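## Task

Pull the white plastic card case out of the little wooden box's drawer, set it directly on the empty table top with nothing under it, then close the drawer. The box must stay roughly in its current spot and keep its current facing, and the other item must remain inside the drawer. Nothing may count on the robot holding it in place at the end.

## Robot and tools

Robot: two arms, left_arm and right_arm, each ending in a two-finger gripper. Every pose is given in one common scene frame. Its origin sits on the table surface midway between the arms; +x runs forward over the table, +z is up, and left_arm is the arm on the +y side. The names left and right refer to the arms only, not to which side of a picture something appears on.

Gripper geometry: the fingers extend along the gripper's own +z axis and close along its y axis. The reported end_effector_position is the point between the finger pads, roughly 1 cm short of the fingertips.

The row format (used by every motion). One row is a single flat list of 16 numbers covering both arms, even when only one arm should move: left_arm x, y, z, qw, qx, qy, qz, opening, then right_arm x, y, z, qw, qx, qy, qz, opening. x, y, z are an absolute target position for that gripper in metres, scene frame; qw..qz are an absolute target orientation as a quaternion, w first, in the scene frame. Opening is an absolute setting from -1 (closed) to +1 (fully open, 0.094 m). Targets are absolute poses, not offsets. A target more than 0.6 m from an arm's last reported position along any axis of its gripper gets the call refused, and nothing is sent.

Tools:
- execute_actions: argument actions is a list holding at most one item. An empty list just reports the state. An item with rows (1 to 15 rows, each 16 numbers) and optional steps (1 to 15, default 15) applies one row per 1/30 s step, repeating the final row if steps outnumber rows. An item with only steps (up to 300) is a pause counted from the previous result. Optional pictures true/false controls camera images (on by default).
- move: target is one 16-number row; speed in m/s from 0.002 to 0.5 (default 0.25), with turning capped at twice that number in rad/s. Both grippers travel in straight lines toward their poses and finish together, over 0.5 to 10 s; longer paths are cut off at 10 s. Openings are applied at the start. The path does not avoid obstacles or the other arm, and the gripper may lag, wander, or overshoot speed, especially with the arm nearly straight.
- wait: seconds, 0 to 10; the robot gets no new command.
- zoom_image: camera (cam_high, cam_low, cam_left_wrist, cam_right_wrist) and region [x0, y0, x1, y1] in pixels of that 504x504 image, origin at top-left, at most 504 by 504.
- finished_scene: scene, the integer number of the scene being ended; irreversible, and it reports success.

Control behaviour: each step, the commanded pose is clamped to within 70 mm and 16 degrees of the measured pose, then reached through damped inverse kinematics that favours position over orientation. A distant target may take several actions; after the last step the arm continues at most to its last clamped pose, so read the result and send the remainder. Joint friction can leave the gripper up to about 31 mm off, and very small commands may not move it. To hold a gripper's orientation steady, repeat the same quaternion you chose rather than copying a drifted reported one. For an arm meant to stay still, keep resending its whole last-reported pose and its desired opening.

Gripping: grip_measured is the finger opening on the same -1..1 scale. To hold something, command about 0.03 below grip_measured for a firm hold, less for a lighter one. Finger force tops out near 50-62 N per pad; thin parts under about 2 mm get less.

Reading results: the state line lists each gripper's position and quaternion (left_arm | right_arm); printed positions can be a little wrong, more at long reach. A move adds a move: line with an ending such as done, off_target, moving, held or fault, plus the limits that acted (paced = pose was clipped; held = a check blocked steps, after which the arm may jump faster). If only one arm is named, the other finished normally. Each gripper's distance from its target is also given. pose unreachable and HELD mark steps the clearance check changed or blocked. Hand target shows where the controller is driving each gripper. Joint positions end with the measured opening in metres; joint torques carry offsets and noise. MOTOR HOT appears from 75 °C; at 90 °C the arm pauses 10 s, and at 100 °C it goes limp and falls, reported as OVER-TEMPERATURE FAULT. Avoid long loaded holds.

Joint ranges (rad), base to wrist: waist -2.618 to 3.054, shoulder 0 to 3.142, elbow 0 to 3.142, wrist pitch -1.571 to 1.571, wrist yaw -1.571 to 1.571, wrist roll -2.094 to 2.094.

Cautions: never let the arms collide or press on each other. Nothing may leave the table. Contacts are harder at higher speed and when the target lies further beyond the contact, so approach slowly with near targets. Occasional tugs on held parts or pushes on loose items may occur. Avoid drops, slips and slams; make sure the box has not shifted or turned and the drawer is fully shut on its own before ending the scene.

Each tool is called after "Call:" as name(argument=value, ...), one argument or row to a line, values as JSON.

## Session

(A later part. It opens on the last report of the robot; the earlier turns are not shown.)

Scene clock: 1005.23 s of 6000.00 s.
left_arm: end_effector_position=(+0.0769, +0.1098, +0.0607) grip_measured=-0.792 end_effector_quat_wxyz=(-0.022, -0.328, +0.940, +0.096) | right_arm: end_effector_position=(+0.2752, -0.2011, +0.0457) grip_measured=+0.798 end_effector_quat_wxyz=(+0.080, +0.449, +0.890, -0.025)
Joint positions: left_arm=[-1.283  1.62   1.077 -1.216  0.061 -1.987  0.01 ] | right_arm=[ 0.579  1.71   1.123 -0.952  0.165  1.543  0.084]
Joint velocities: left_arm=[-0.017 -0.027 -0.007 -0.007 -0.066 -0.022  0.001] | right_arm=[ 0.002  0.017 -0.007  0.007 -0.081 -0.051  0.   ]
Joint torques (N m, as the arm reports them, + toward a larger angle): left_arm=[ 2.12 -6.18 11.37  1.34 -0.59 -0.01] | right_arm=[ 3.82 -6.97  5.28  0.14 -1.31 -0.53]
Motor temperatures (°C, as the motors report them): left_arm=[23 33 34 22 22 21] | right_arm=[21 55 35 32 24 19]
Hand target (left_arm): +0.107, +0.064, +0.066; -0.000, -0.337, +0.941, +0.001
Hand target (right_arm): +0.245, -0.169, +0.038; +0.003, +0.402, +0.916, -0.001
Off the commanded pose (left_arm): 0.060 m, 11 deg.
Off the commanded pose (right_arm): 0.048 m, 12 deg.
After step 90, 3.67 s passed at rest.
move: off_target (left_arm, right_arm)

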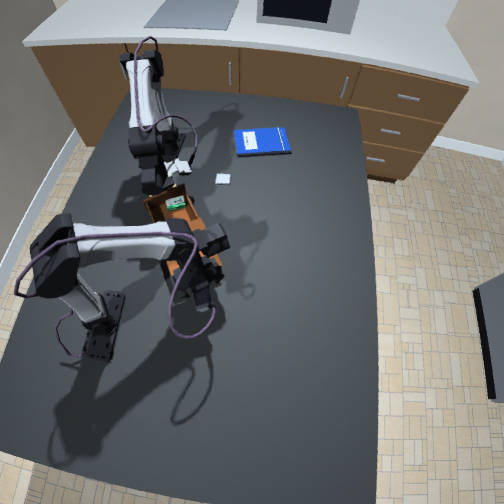

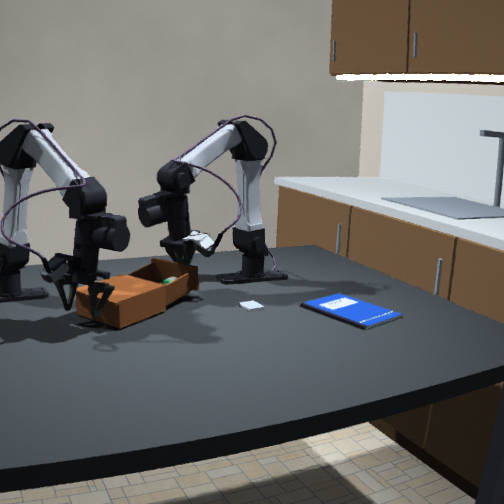

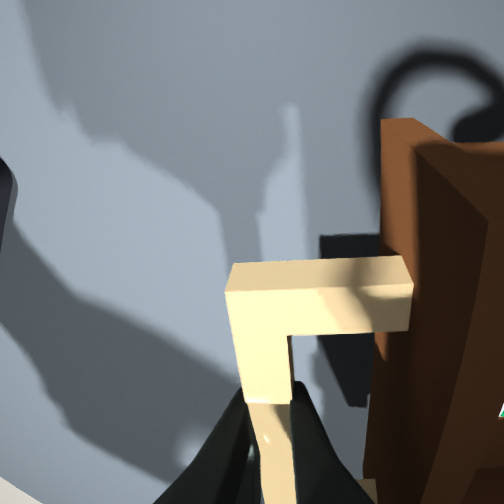

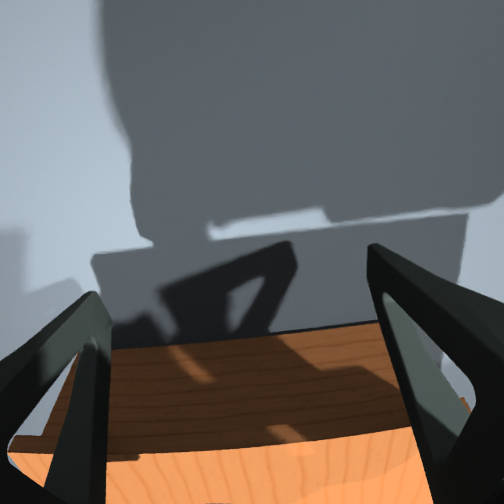

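Call:
move(
  target=[0.08,0.10,0.042,0,-0.335,0.942,0,-1,0.315,-0.20,0.04,0,0.42,0.907,0,0.8],
  speed=0.03,
)

Call:
move(
  target=[0.10,0.075,0.04,0.015,-0.335,0.94,-0.06,-1,0.275,-0.145,0.035,-0.06,0.42,0.905,0.02,0.8],
  speed=0.02,
)

Call:
zoom_image(
  camera="cam_low",
  region=[40,230,240,350],
)

Scene clock: 1018.77 s of 6000.00 s.
left_arm: end_effector_position=(+0.0767, +0.1099, +0.0446) grip_measured=-0.792 end_effector_quat_wxyz=(-0.009, -0.332, +0.943, +0.030) | right_arm: end_effector_position=(+0.3087, -0.2017, +0.0365) grip_measured=+0.798 end_effector_quat_wxyz=(+0.001, +0.420, +0.907, -0.005)
Joint positions: left_arm=[-1.311  1.514  0.921 -1.035  0.024 -2.025  0.01 ] | right_arm=[ 0.438  1.862  1.282 -0.997  0.008  1.339  0.084]
Joint velocities: left_arm=[ 0.012 -0.012  0.012 -0.022 -0.022 -0.007  0.001] | right_arm=[-0.002 -0.012  0.022  0.007 -0.125 -0.051 -0.002]
Joint torques (N m, as the arm reports them, + toward a larger angle): left_arm=[-0.65 -7.23  5.05  0.75 -0.3  -0.24] | right_arm=[-1.1  -8.57  7.96  0.13  0.12 -0.06]
Motor temperatures (°C, as the motors report them): left_arm=[23 33 36 23 22 21] | right_arm=[21 53 35 32 25 20]
Hand target (left_arm): +0.080, +0.101, +0.041; -0.002, -0.334, +0.942, +0.001
Hand target (right_arm): +0.315, -0.200, +0.040; +0.001, +0.420, +0.907, +0.001
Off the commanded pose (left_arm): 0.011 m, 4 deg.
Off the commanded pose (right_arm): 0.007 m, 1 deg.
After step 90, 7.00 s passed at rest.
move: off_target (left_arm)

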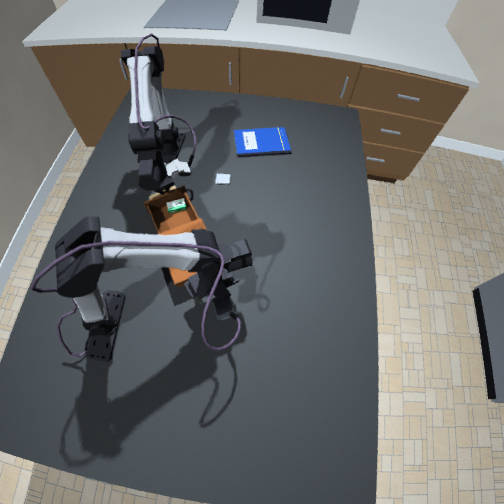

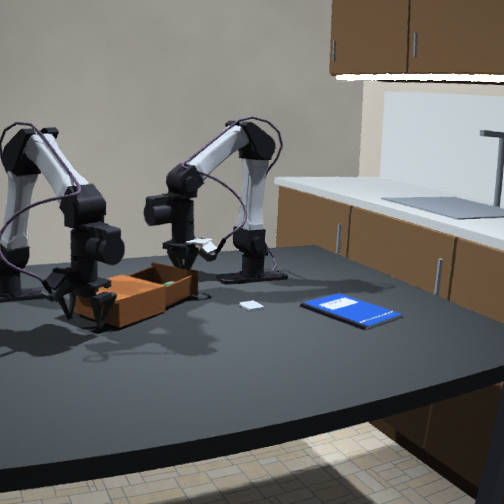

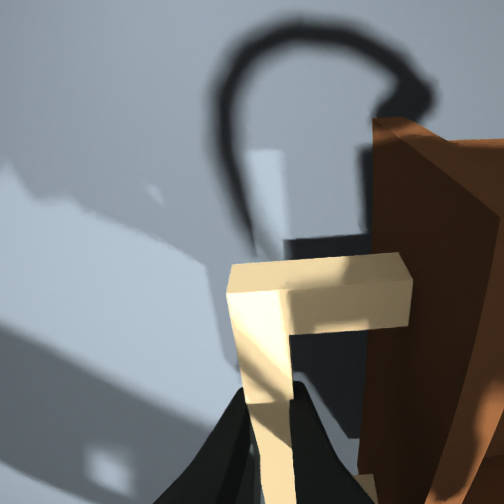

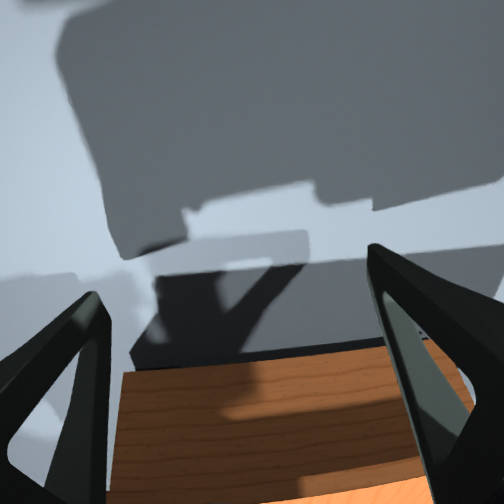

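Scene clock: 1023.63 s of 6000.00 s.
left_arm: end_effector_position=(+0.0752, +0.1072, +0.0445) grip_measured=-0.792 end_effector_quat_wxyz=(-0.015, -0.332, +0.943, +0.026) | right_arm: end_effector_position=(+0.2993, -0.1833, +0.0365) grip_measured=+0.798 end_effector_quat_wxyz=(+0.006, +0.466, +0.885, -0.006)
Joint positions: left_arm=[-1.312  1.514  0.921 -1.025  0.036 -2.026  0.01 ] | right_arm=[ 0.505  1.862  1.282 -0.995  0.018  1.507  0.084]
Joint velocities: left_arm=[-0.002 -0.007 -0.012 -0.051 -0.022 -0.066 -0.002] | right_arm=[ 0.017 -0.007 -0.012  0.022 -0.022 -0.11  -0.001]
Joint torques (N m, as the arm reports them, + toward a larger angle): left_arm=[ 0.89 -7.6   5.57  1.74 -0.73 -0.05] | right_arm=[ 4.   -8.4   6.81 -0.05 -1.22 -0.44]
Motor temperatures (°C, as the motors report them): left_arm=[23 33 35 23 22 21] | right_arm=[21 53 36 31 25 20]
Hand target (left_arm): +0.098, +0.078, +0.045; +0.013, -0.337, +0.940, -0.055
Hand target (right_arm): +0.274, -0.149, +0.037; -0.058, +0.421, +0.905, +0.020
Off the commanded pose (left_arm): 0.041 m, 10 deg.
Off the commanded pose (right_arm): 0.045 m, 10 deg.
move: off_target (left_arm, right_arm)

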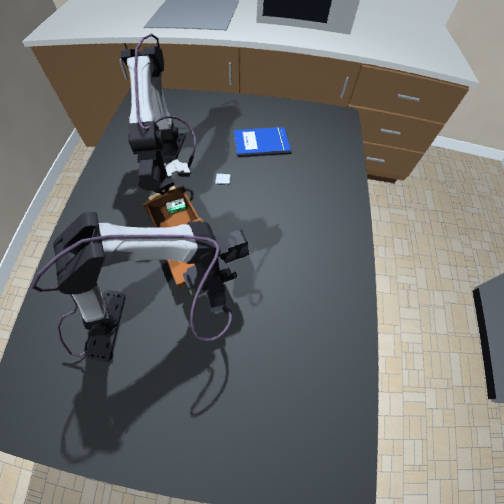

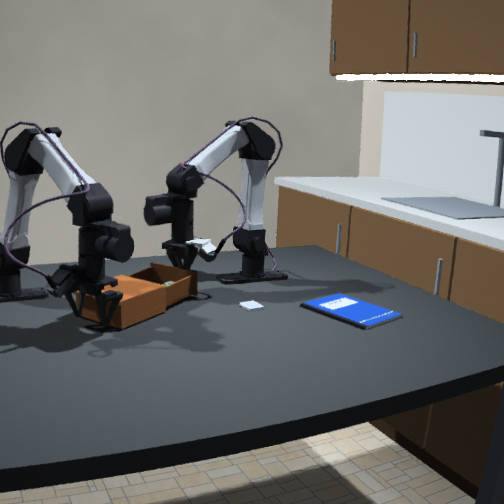

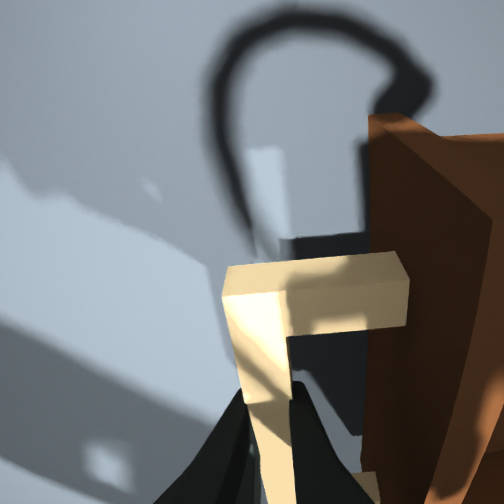

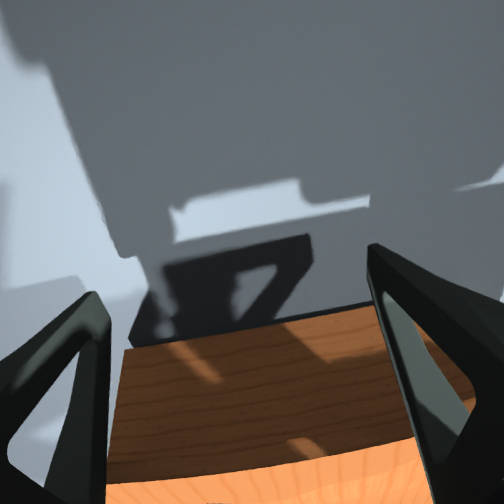

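Region (40, 230, 240, 350) of cam_low's 504x504 image, scaled by 2.520, with more detail than that image has; it fills the top 302 rows of this view, and the rest is white.

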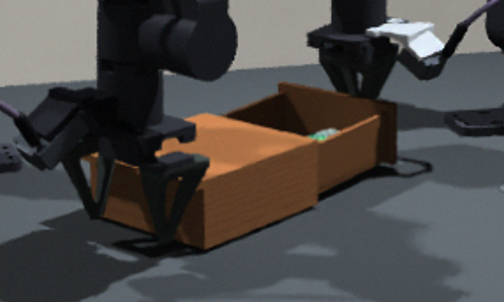

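Call:
move(
  target=[0.115,0.093,0.04,0.015,-0.27,0.96,-0.06,-1,0.275,-0.145,0.035,-0.06,0.45,0.89,0.02,0.8],
  speed=0.02,
)

Scene clock: 1036.57 s of 6000.00 s.
left_arm: end_effector_position=(+0.0931, +0.1213, +0.0395) grip_measured=-0.792 end_effector_quat_wxyz=(-0.008, -0.277, +0.961, +0.015) | right_arm: end_effector_position=(+0.2931, -0.1753, +0.0365) grip_measured=+0.798 end_effector_quat_wxyz=(-0.005, +0.481, +0.877, -0.002)
Joint positions: left_arm=[-1.235  1.467  0.859 -0.992  0.016 -1.834  0.01 ] | right_arm=[ 0.523  1.862  1.282 -1.    -0.007  1.558  0.084]
Joint velocities: left_arm=[ 0.007 -0.007  0.007 -0.007  0.051 -0.007  0.   ] | right_arm=[-0.002 -0.002  0.012 -0.051  0.066 -0.022  0.   ]
Joint torques (N m, as the arm reports them, + toward a larger angle): left_arm=[ 1.47 -7.57  6.37  1.58 -0.47  0.25] | right_arm=[ 2.88 -8.31  6.57  0.04 -1.03 -0.25]
Motor temperatures (°C, as the motors report them): left_arm=[23 33 35 24 22 21] | right_arm=[21 53 36 31 25 20]
Hand target (left_arm): +0.113, +0.095, +0.044; +0.014, -0.271, +0.961, -0.058
Hand target (right_arm): +0.275, -0.147, +0.036; -0.058, +0.451, +0.890, +0.020
Off the commanded pose (left_arm): 0.036 m, 9 deg.
Off the commanded pose (right_arm): 0.035 m, 8 deg.
After step 90, 4.13 s passed at rest.
move: off_target (left_arm, right_arm)

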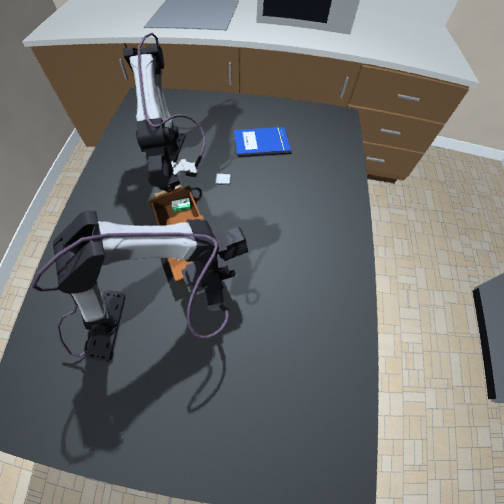

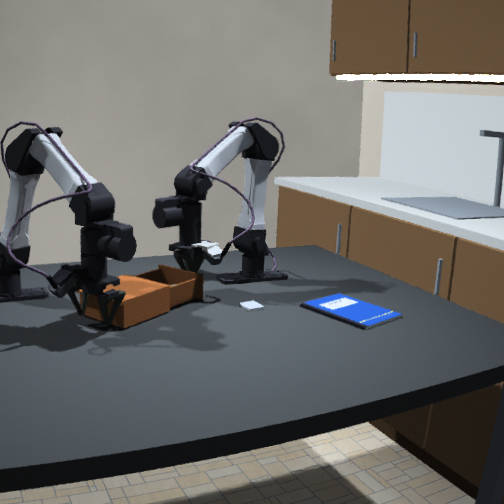

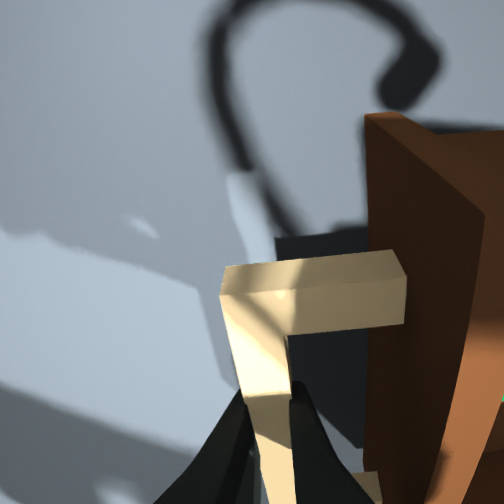

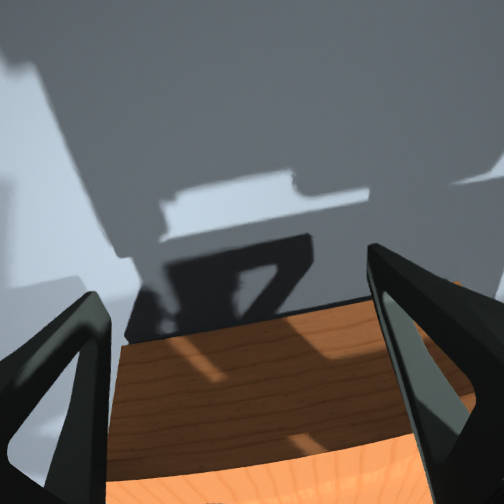

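Distance 0.367→0.358; aligned at ~32°. Push harder.

Call:
move(
  target=[0.128,0.068,0.036,0.015,-0.277,0.957,-0.08,-1,0.262,-0.122,0.035,-0.07,0.478,0.875,0.025,0.8],
  speed=0.02,
)

Scene clock: 1047.90 s of 6000.00 s.
left_arm: end_effector_position=(+0.0951, +0.1262, +0.0382) grip_measured=-0.792 end_effector_quat_wxyz=(-0.010, -0.277, +0.961, +0.025) | right_arm: end_effector_position=(+0.2898, -0.1750, +0.0372) grip_measured=+0.798 end_effector_quat_wxyz=(+0.021, +0.492, +0.870, -0.022)
Joint positions: left_arm=[-1.217  1.474  0.858 -1.006  0.018 -1.816  0.01 ] | right_arm=[ 0.563  1.862  1.284 -1.014  0.057  1.626  0.084]
Joint velocities: left_arm=[-0.007 -0.002  0.007 -0.007  0.007 -0.081  0.   ] | right_arm=[-0.012 -0.007 -0.007 -0.022 -0.051  0.037 -0.   ]
Joint torques (N m, as the arm reports them, + toward a larger angle): left_arm=[ 1.42 -4.37 10.5   2.03 -0.45  0.1 ] | right_arm=[ 4.48 -8.31  7.16  0.15 -1.69  0.39]
Motor temperatures (°C, as the motors report them): left_arm=[23 33 35 24 22 21] | right_arm=[21 53 36 30 26 19]
Hand target (left_arm): +0.124, +0.075, +0.047; +0.015, -0.278, +0.957, -0.078
Hand target (right_arm): +0.261, -0.128, +0.039; -0.066, +0.477, +0.876, +0.021
Off the commanded pose (left_arm): 0.067 m, 12 deg.
Off the commanded pose (right_arm): 0.060 m, 12 deg.
After step 90, 3.23 s passed at rest.
move: off_target (left_arm, right_arm)

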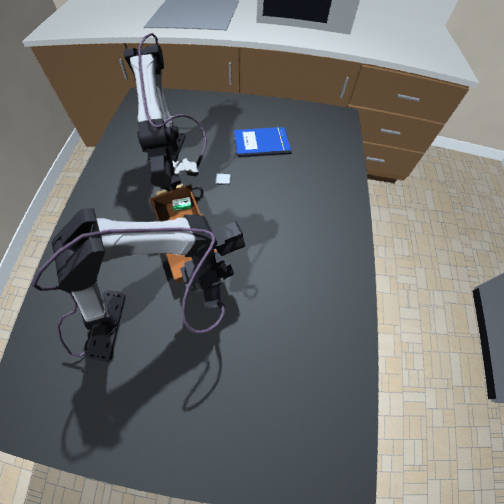

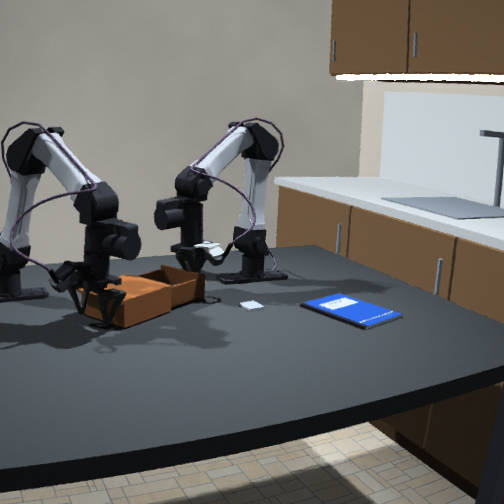

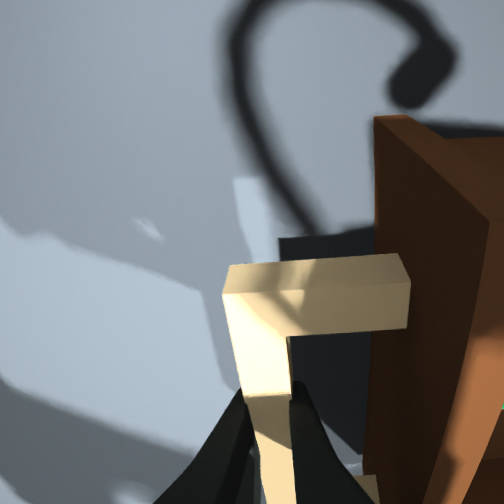

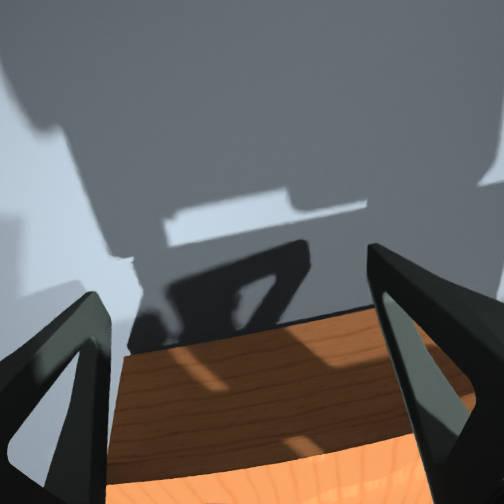

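Call:
move(
  target=[0.135,0.105,0.04,0.015,-0.22,0.973,-0.06,-1,0.268,-0.135,0.035,-0.06,0.47,0.88,0.02,0.8],
  speed=0.02,
)

Call:
move(
  target=[0.11,0.08,0.04,0.015,-0.30,0.952,-0.06,-1,0.262,-0.125,0.035,-0.06,0.50,0.864,0.02,0.8],
  speed=0.02,
)

Scene clock: 1061.73 s of 6000.00 s.
left_arm: end_effector_position=(+0.1075, +0.1412, +0.0415) grip_measured=-0.793 end_effector_quat_wxyz=(-0.018, -0.234, +0.972, +0.028) | right_arm: end_effector_position=(+0.2852, -0.1700, +0.0370) grip_measured=+0.798 end_effector_quat_wxyz=(+0.001, +0.506, +0.863, -0.014)
Joint positions: left_arm=[-1.13   1.439  0.841 -1.033  0.027 -1.64   0.01 ] | right_arm=[ 0.56   1.862  1.284 -1.018  0.013  1.654  0.084]
Joint velocities: left_arm=[-0.002  0.002 -0.002 -0.066 -0.007 -0.037 -0.   ] | right_arm=[ 0.002  0.012  0.007  0.007 -0.007  0.022 -0.   ]
Joint torques (N m, as the arm reports them, + toward a larger angle): left_arm=[ 1.22 -6.97  7.03  1.78 -0.4   0.36] | right_arm=[ 2.72 -8.6   6.31  0.24 -1.21 -0.44]
Motor temperatures (°C, as the motors report them): left_arm=[23 32 36 25 22 21] | right_arm=[22 52 37 30 27 20]
Hand target (left_arm): +0.132, +0.108, +0.046; +0.014, -0.221, +0.974, -0.057
Hand target (right_arm): +0.267, -0.138, +0.037; -0.057, +0.470, +0.880, +0.020
Off the commanded pose (left_arm): 0.045 m, 11 deg.
Off the commanded pose (right_arm): 0.039 m, 9 deg.
After step 90, 5.30 s passed at rest.
move: off_target (left_arm, right_arm)

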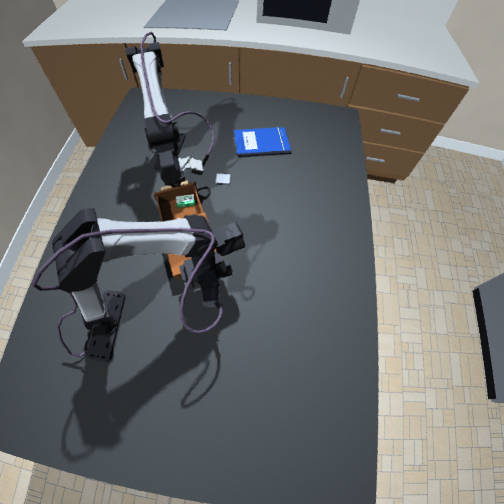

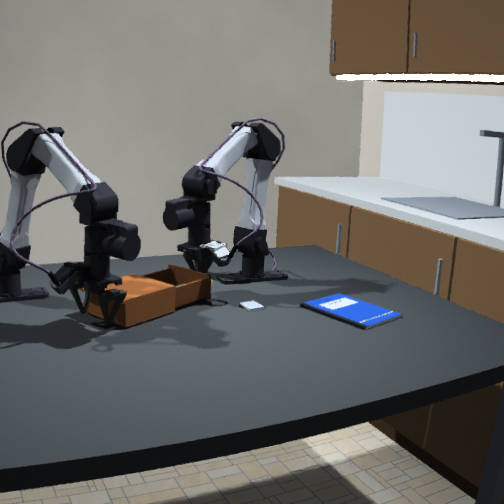

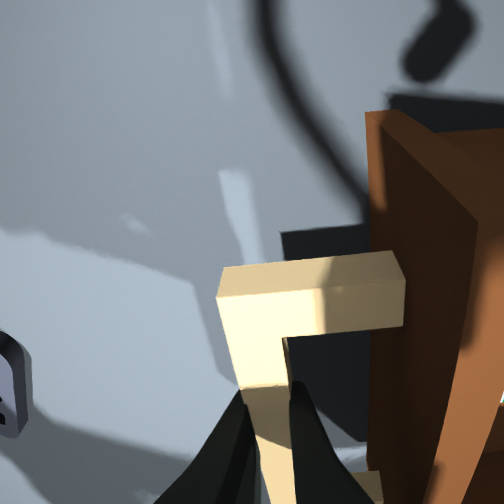

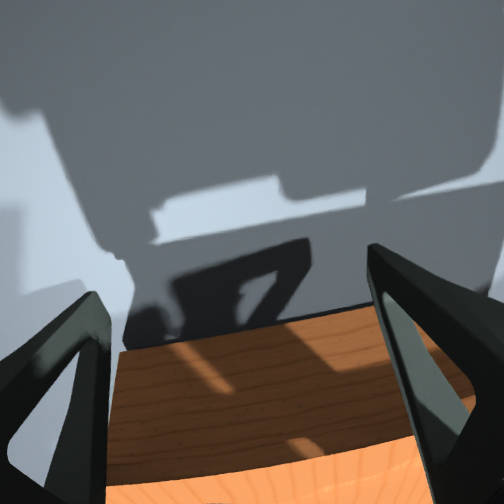

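Scene clock: 1067.77 s of 6000.00 s.
left_arm: end_effector_position=(+0.0972, +0.1235, +0.0369) grip_measured=-0.792 end_effector_quat_wxyz=(+0.006, -0.291, +0.957, +0.010) | right_arm: end_effector_position=(+0.2747, -0.1544, +0.0370) grip_measured=+0.798 end_effector_quat_wxyz=(-0.013, +0.502, +0.865, -0.007)
Joint positions: left_arm=[-1.236  1.459  0.841 -0.973 -0.013 -1.866  0.01 ] | right_arm=[ 0.601  1.862  1.284 -1.016 -0.018  1.686  0.084]
Joint velocities: left_arm=[-0.017  0.002 -0.002 -0.051 -0.007 -0.11  -0.   ] | right_arm=[-0.007  0.007 -0.002  0.007 -0.022 -0.139  0.   ]
Joint torques (N m, as the arm reports them, + toward a larger angle): left_arm=[-0.78 -4.03 10.56  1.44 -0.27 -0.37] | right_arm=[ 2.38 -8.49  6.41  0.27 -0.89  0.42]
Motor temperatures (°C, as the motors report them): left_arm=[23 32 36 25 22 21] | right_arm=[22 52 37 30 26 19]
Hand target (left_arm): +0.109, +0.084, +0.044; +0.013, -0.299, +0.952, -0.059
Hand target (right_arm): +0.261, -0.127, +0.037; -0.059, +0.499, +0.864, +0.019
Off the commanded pose (left_arm): 0.045 m, 8 deg.
Off the commanded pose (right_arm): 0.032 m, 6 deg.
move: off_target (left_arm, right_arm)

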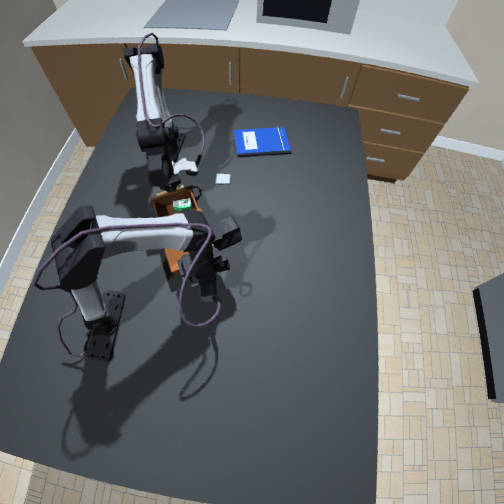

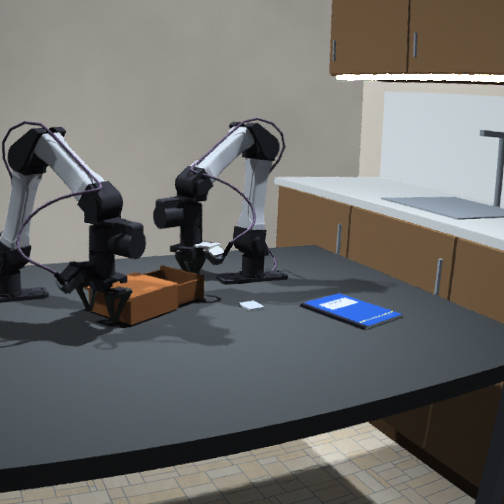

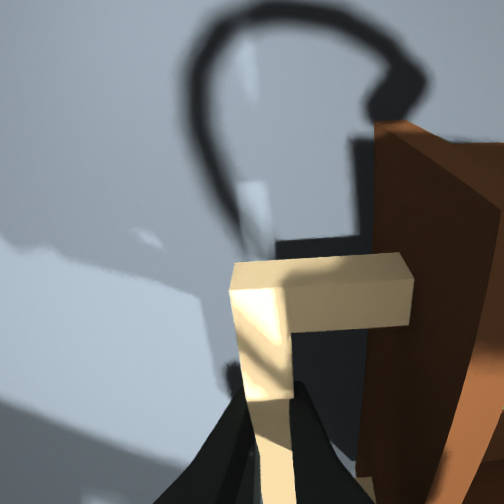

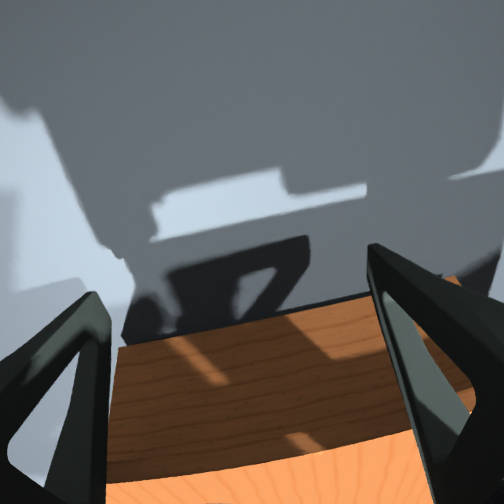

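Gained 3 cm. Continue.

Call:
move(
  target=[0.15,0.045,0.038,0.015,-0.27,0.961,-0.06,-1,0.262,-0.125,0.035,-0.06,0.50,0.864,0.02,0.8],
  speed=0.02,
)

Scene clock: 1078.63 s of 6000.00 s.
left_arm: end_effector_position=(+0.1177, +0.0909, +0.0393) grip_measured=-0.792 end_effector_quat_wxyz=(-0.012, -0.271, +0.962, +0.025) | right_arm: end_effector_position=(+0.2739, -0.1550, +0.0370) grip_measured=+0.798 end_effector_quat_wxyz=(-0.014, +0.506, +0.863, -0.009)
Joint positions: left_arm=[-1.175  1.628  1.013 -1.007  0.02  -1.761  0.01 ] | right_arm=[ 0.6    1.862  1.284 -1.02  -0.019  1.693  0.084]
Joint velocities: left_arm=[ 0.017 -0.012 -0.012 -0.007  0.022 -0.007 -0.   ] | right_arm=[-0.002 -0.002  0.012 -0.007 -0.066 -0.007 -0.   ]
Joint torques (N m, as the arm reports them, + toward a larger angle): left_arm=[ 1.53 -5.72 10.55  1.71 -0.43  0.15] | right_arm=[ 2.36 -8.31  6.61  0.28 -0.88  0.3 ]
Motor temperatures (°C, as the motors report them): left_arm=[23 31 37 25 22 21] | right_arm=[21 52 37 29 26 19]
Hand target (left_arm): +0.147, +0.049, +0.045; +0.014, -0.271, +0.961, -0.059
Hand target (right_arm): +0.261, -0.127, +0.037; -0.059, +0.499, +0.864, +0.019
Off the commanded pose (left_arm): 0.056 m, 10 deg.
Off the commanded pose (right_arm): 0.032 m, 6 deg.
After step 90, 2.87 s passed at rest.
move: off_target (left_arm, right_arm)

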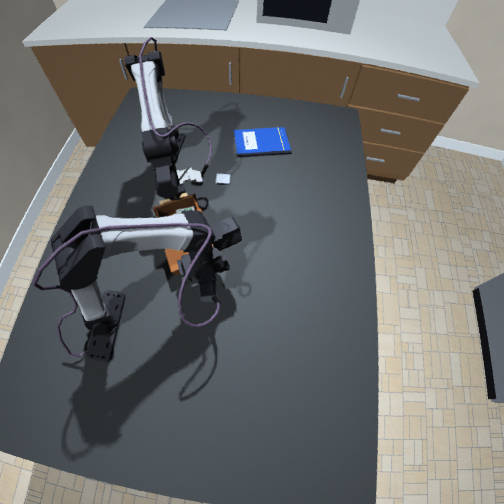

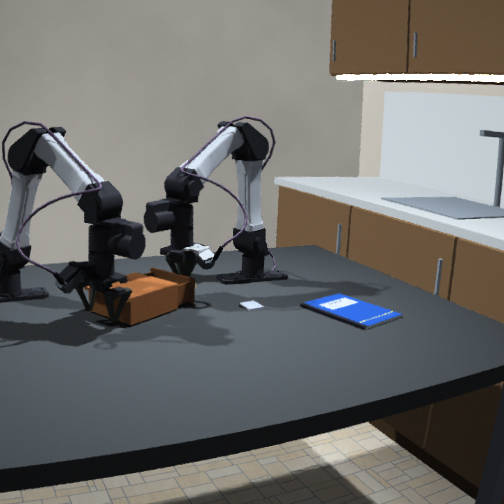

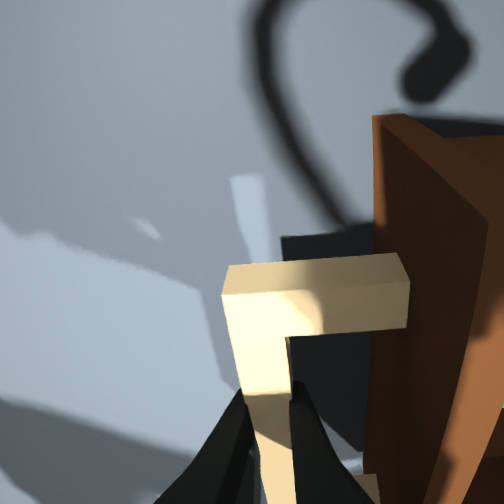

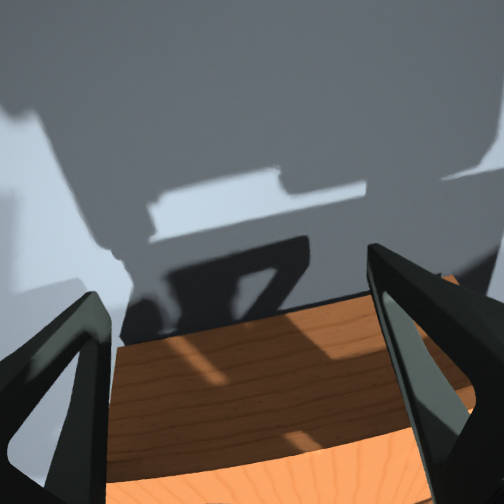

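Call:
move(
  target=[0.172,0.0,0.036,0.015,-0.27,0.96,-0.07,-1,0.262,-0.125,0.035,-0.06,0.50,0.864,0.02,0.8],
  speed=0.02,
)

Call:
zoom_image(
  camera="cam_low",
  region=[40,230,240,350],
)

Scene clock: 1092.73 s of 6000.00 s.
left_arm: end_effector_position=(+0.1379, +0.0535, +0.0401) grip_measured=-0.792 end_effector_quat_wxyz=(-0.011, -0.271, +0.962, +0.028) | right_arm: end_effector_position=(+0.2737, -0.1550, +0.0370) grip_measured=+0.798 end_effector_quat_wxyz=(-0.015, +0.506, +0.862, -0.009)
Joint positions: left_arm=[-1.158  1.786  1.198 -1.041  0.016 -1.745  0.01 ] | right_arm=[ 0.6    1.862  1.284 -1.021 -0.02   1.693  0.084]
Joint velocities: left_arm=[-0.007  0.002 -0.017  0.022  0.007 -0.007 -0.   ] | right_arm=[-0.007  0.012 -0.012  0.051  0.037  0.037  0.001]
Joint torques (N m, as the arm reports them, + toward a larger angle): left_arm=[ 1.36 -7.19 10.66  1.98 -0.36  0.13] | right_arm=[ 2.43 -8.44  6.67  0.34 -0.91  0.31]
Motor temperatures (°C, as the motors report them): left_arm=[23 32 38 26 22 21] | right_arm=[21 51 37 29 26 19]
Hand target (left_arm): +0.169, +0.006, +0.045; +0.014, -0.270, +0.960, -0.068
Hand target (right_arm): +0.261, -0.127, +0.037; -0.059, +0.499, +0.864, +0.019
Off the commanded pose (left_arm): 0.064 m, 12 deg.
Off the commanded pose (right_arm): 0.032 m, 6 deg.
After step 90, 5.57 s passed at rest.
move: off_target (left_arm, right_arm)

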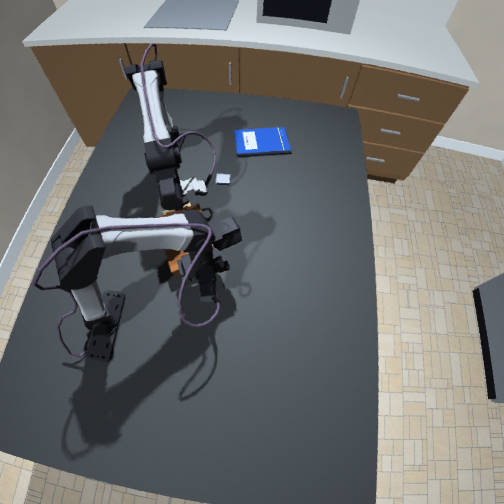

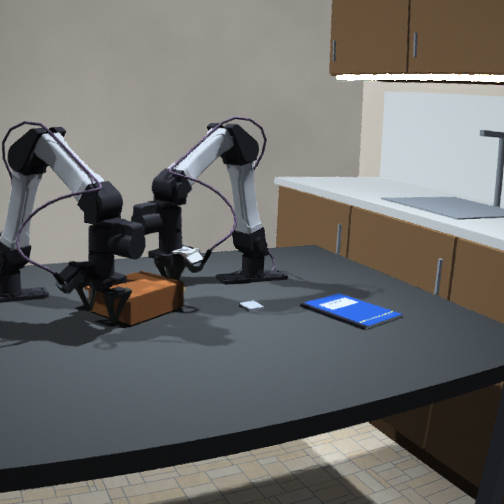

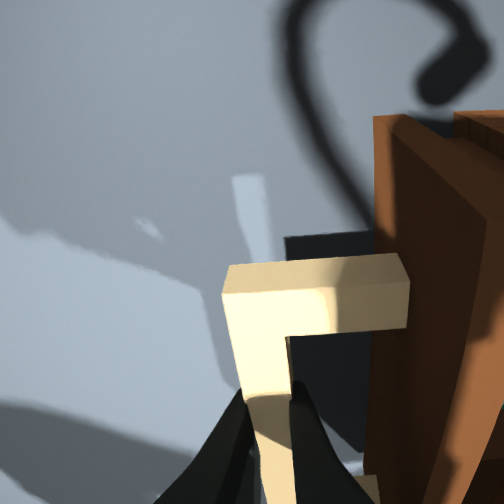

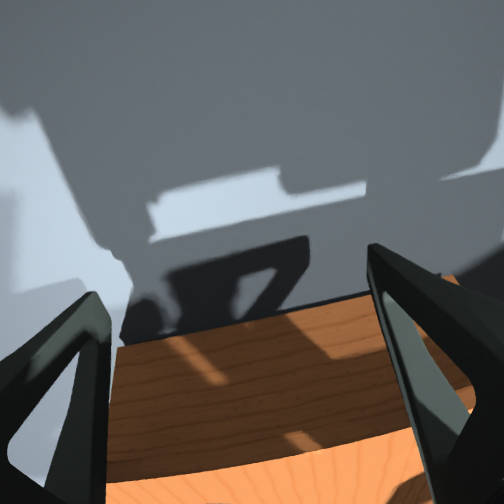

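Region (40, 230, 240, 350) of cam_low's 504x504 image, scaled by 2.520, with more detail than that image has; it fills the top 302 rows of this view, and the rest is white.

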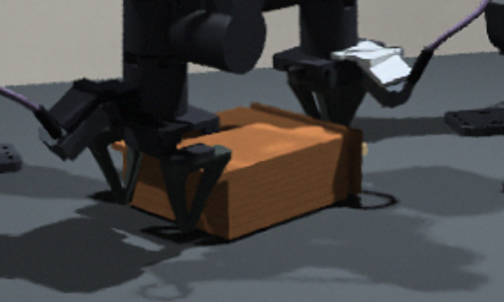

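A small gap; a bit more.

Call:
move(
  target=[0.18,-0.015,0.036,0.015,-0.27,0.96,-0.07,-1,0.255,-0.112,0.035,-0.06,0.50,0.864,0.02,0.8],
  speed=0.02,
)

Scene clock: 1107.47 s of 6000.00 s.
left_arm: end_effector_position=(+0.1441, +0.0423, +0.0404) grip_measured=-0.792 end_effector_quat_wxyz=(-0.010, -0.270, +0.962, +0.035) | right_arm: end_effector_position=(+0.2740, -0.1564, +0.0375) grip_measured=+0.798 end_effector_quat_wxyz=(+0.009, +0.506, +0.862, -0.020)
Joint positions: left_arm=[-1.154  1.843  1.271 -1.07   0.013 -1.74   0.01 ] | right_arm=[ 0.623  1.862  1.285 -1.025  0.032  1.717  0.084]
Joint velocities: left_arm=[-0.017 -0.002  0.002  0.037  0.066 -0.022  0.001] | right_arm=[-0.002 -0.007 -0.017  0.037  0.125 -0.051 -0.001]
Joint torques (N m, as the arm reports them, + toward a larger angle): left_arm=[ 1.47 -7.66 11.04  2.02 -0.34  0.14] | right_arm=[ 3.7  -8.18  7.3   0.3  -1.34  0.51]
Motor temperatures (°C, as the motors report them): left_arm=[23 32 39 26 22 21] | right_arm=[21 51 37 29 26 19]
Hand target (left_arm): +0.177, -0.008, +0.045; +0.015, -0.270, +0.960, -0.067
Hand target (right_arm): +0.254, -0.116, +0.038; -0.058, +0.498, +0.865, +0.017
Off the commanded pose (left_arm): 0.068 m, 12 deg.
Off the commanded pose (right_arm): 0.048 m, 9 deg.
After step 90, 6.43 s passed at rest.
move: off_target (left_arm, right_arm)

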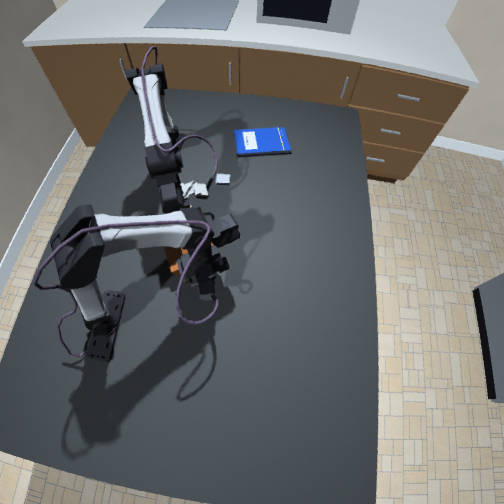

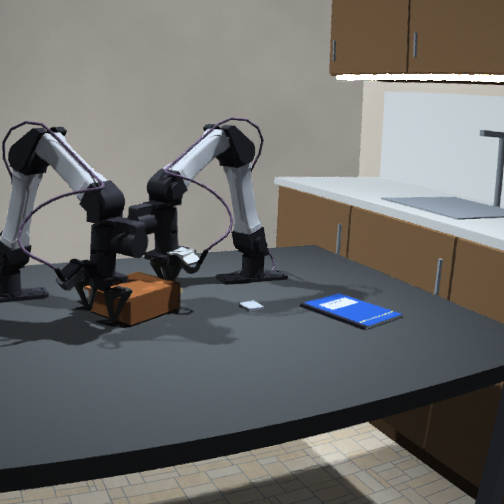

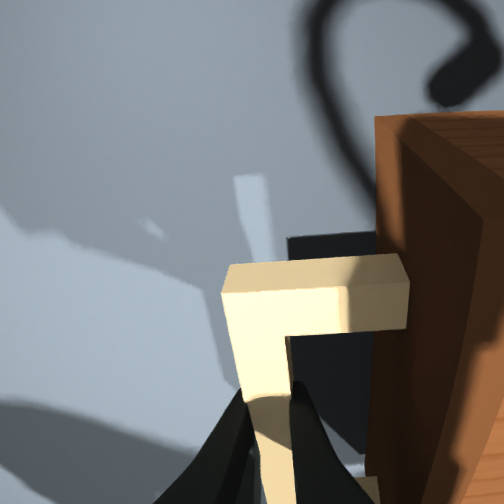

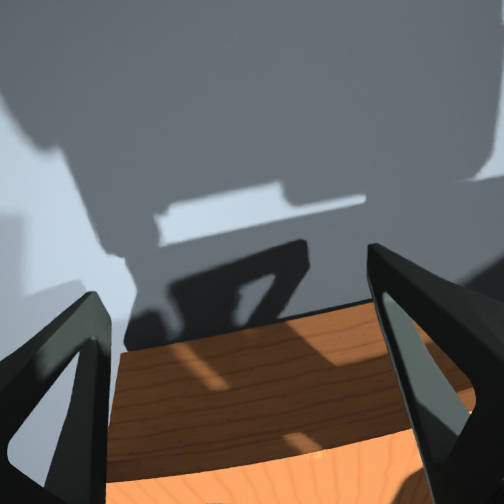

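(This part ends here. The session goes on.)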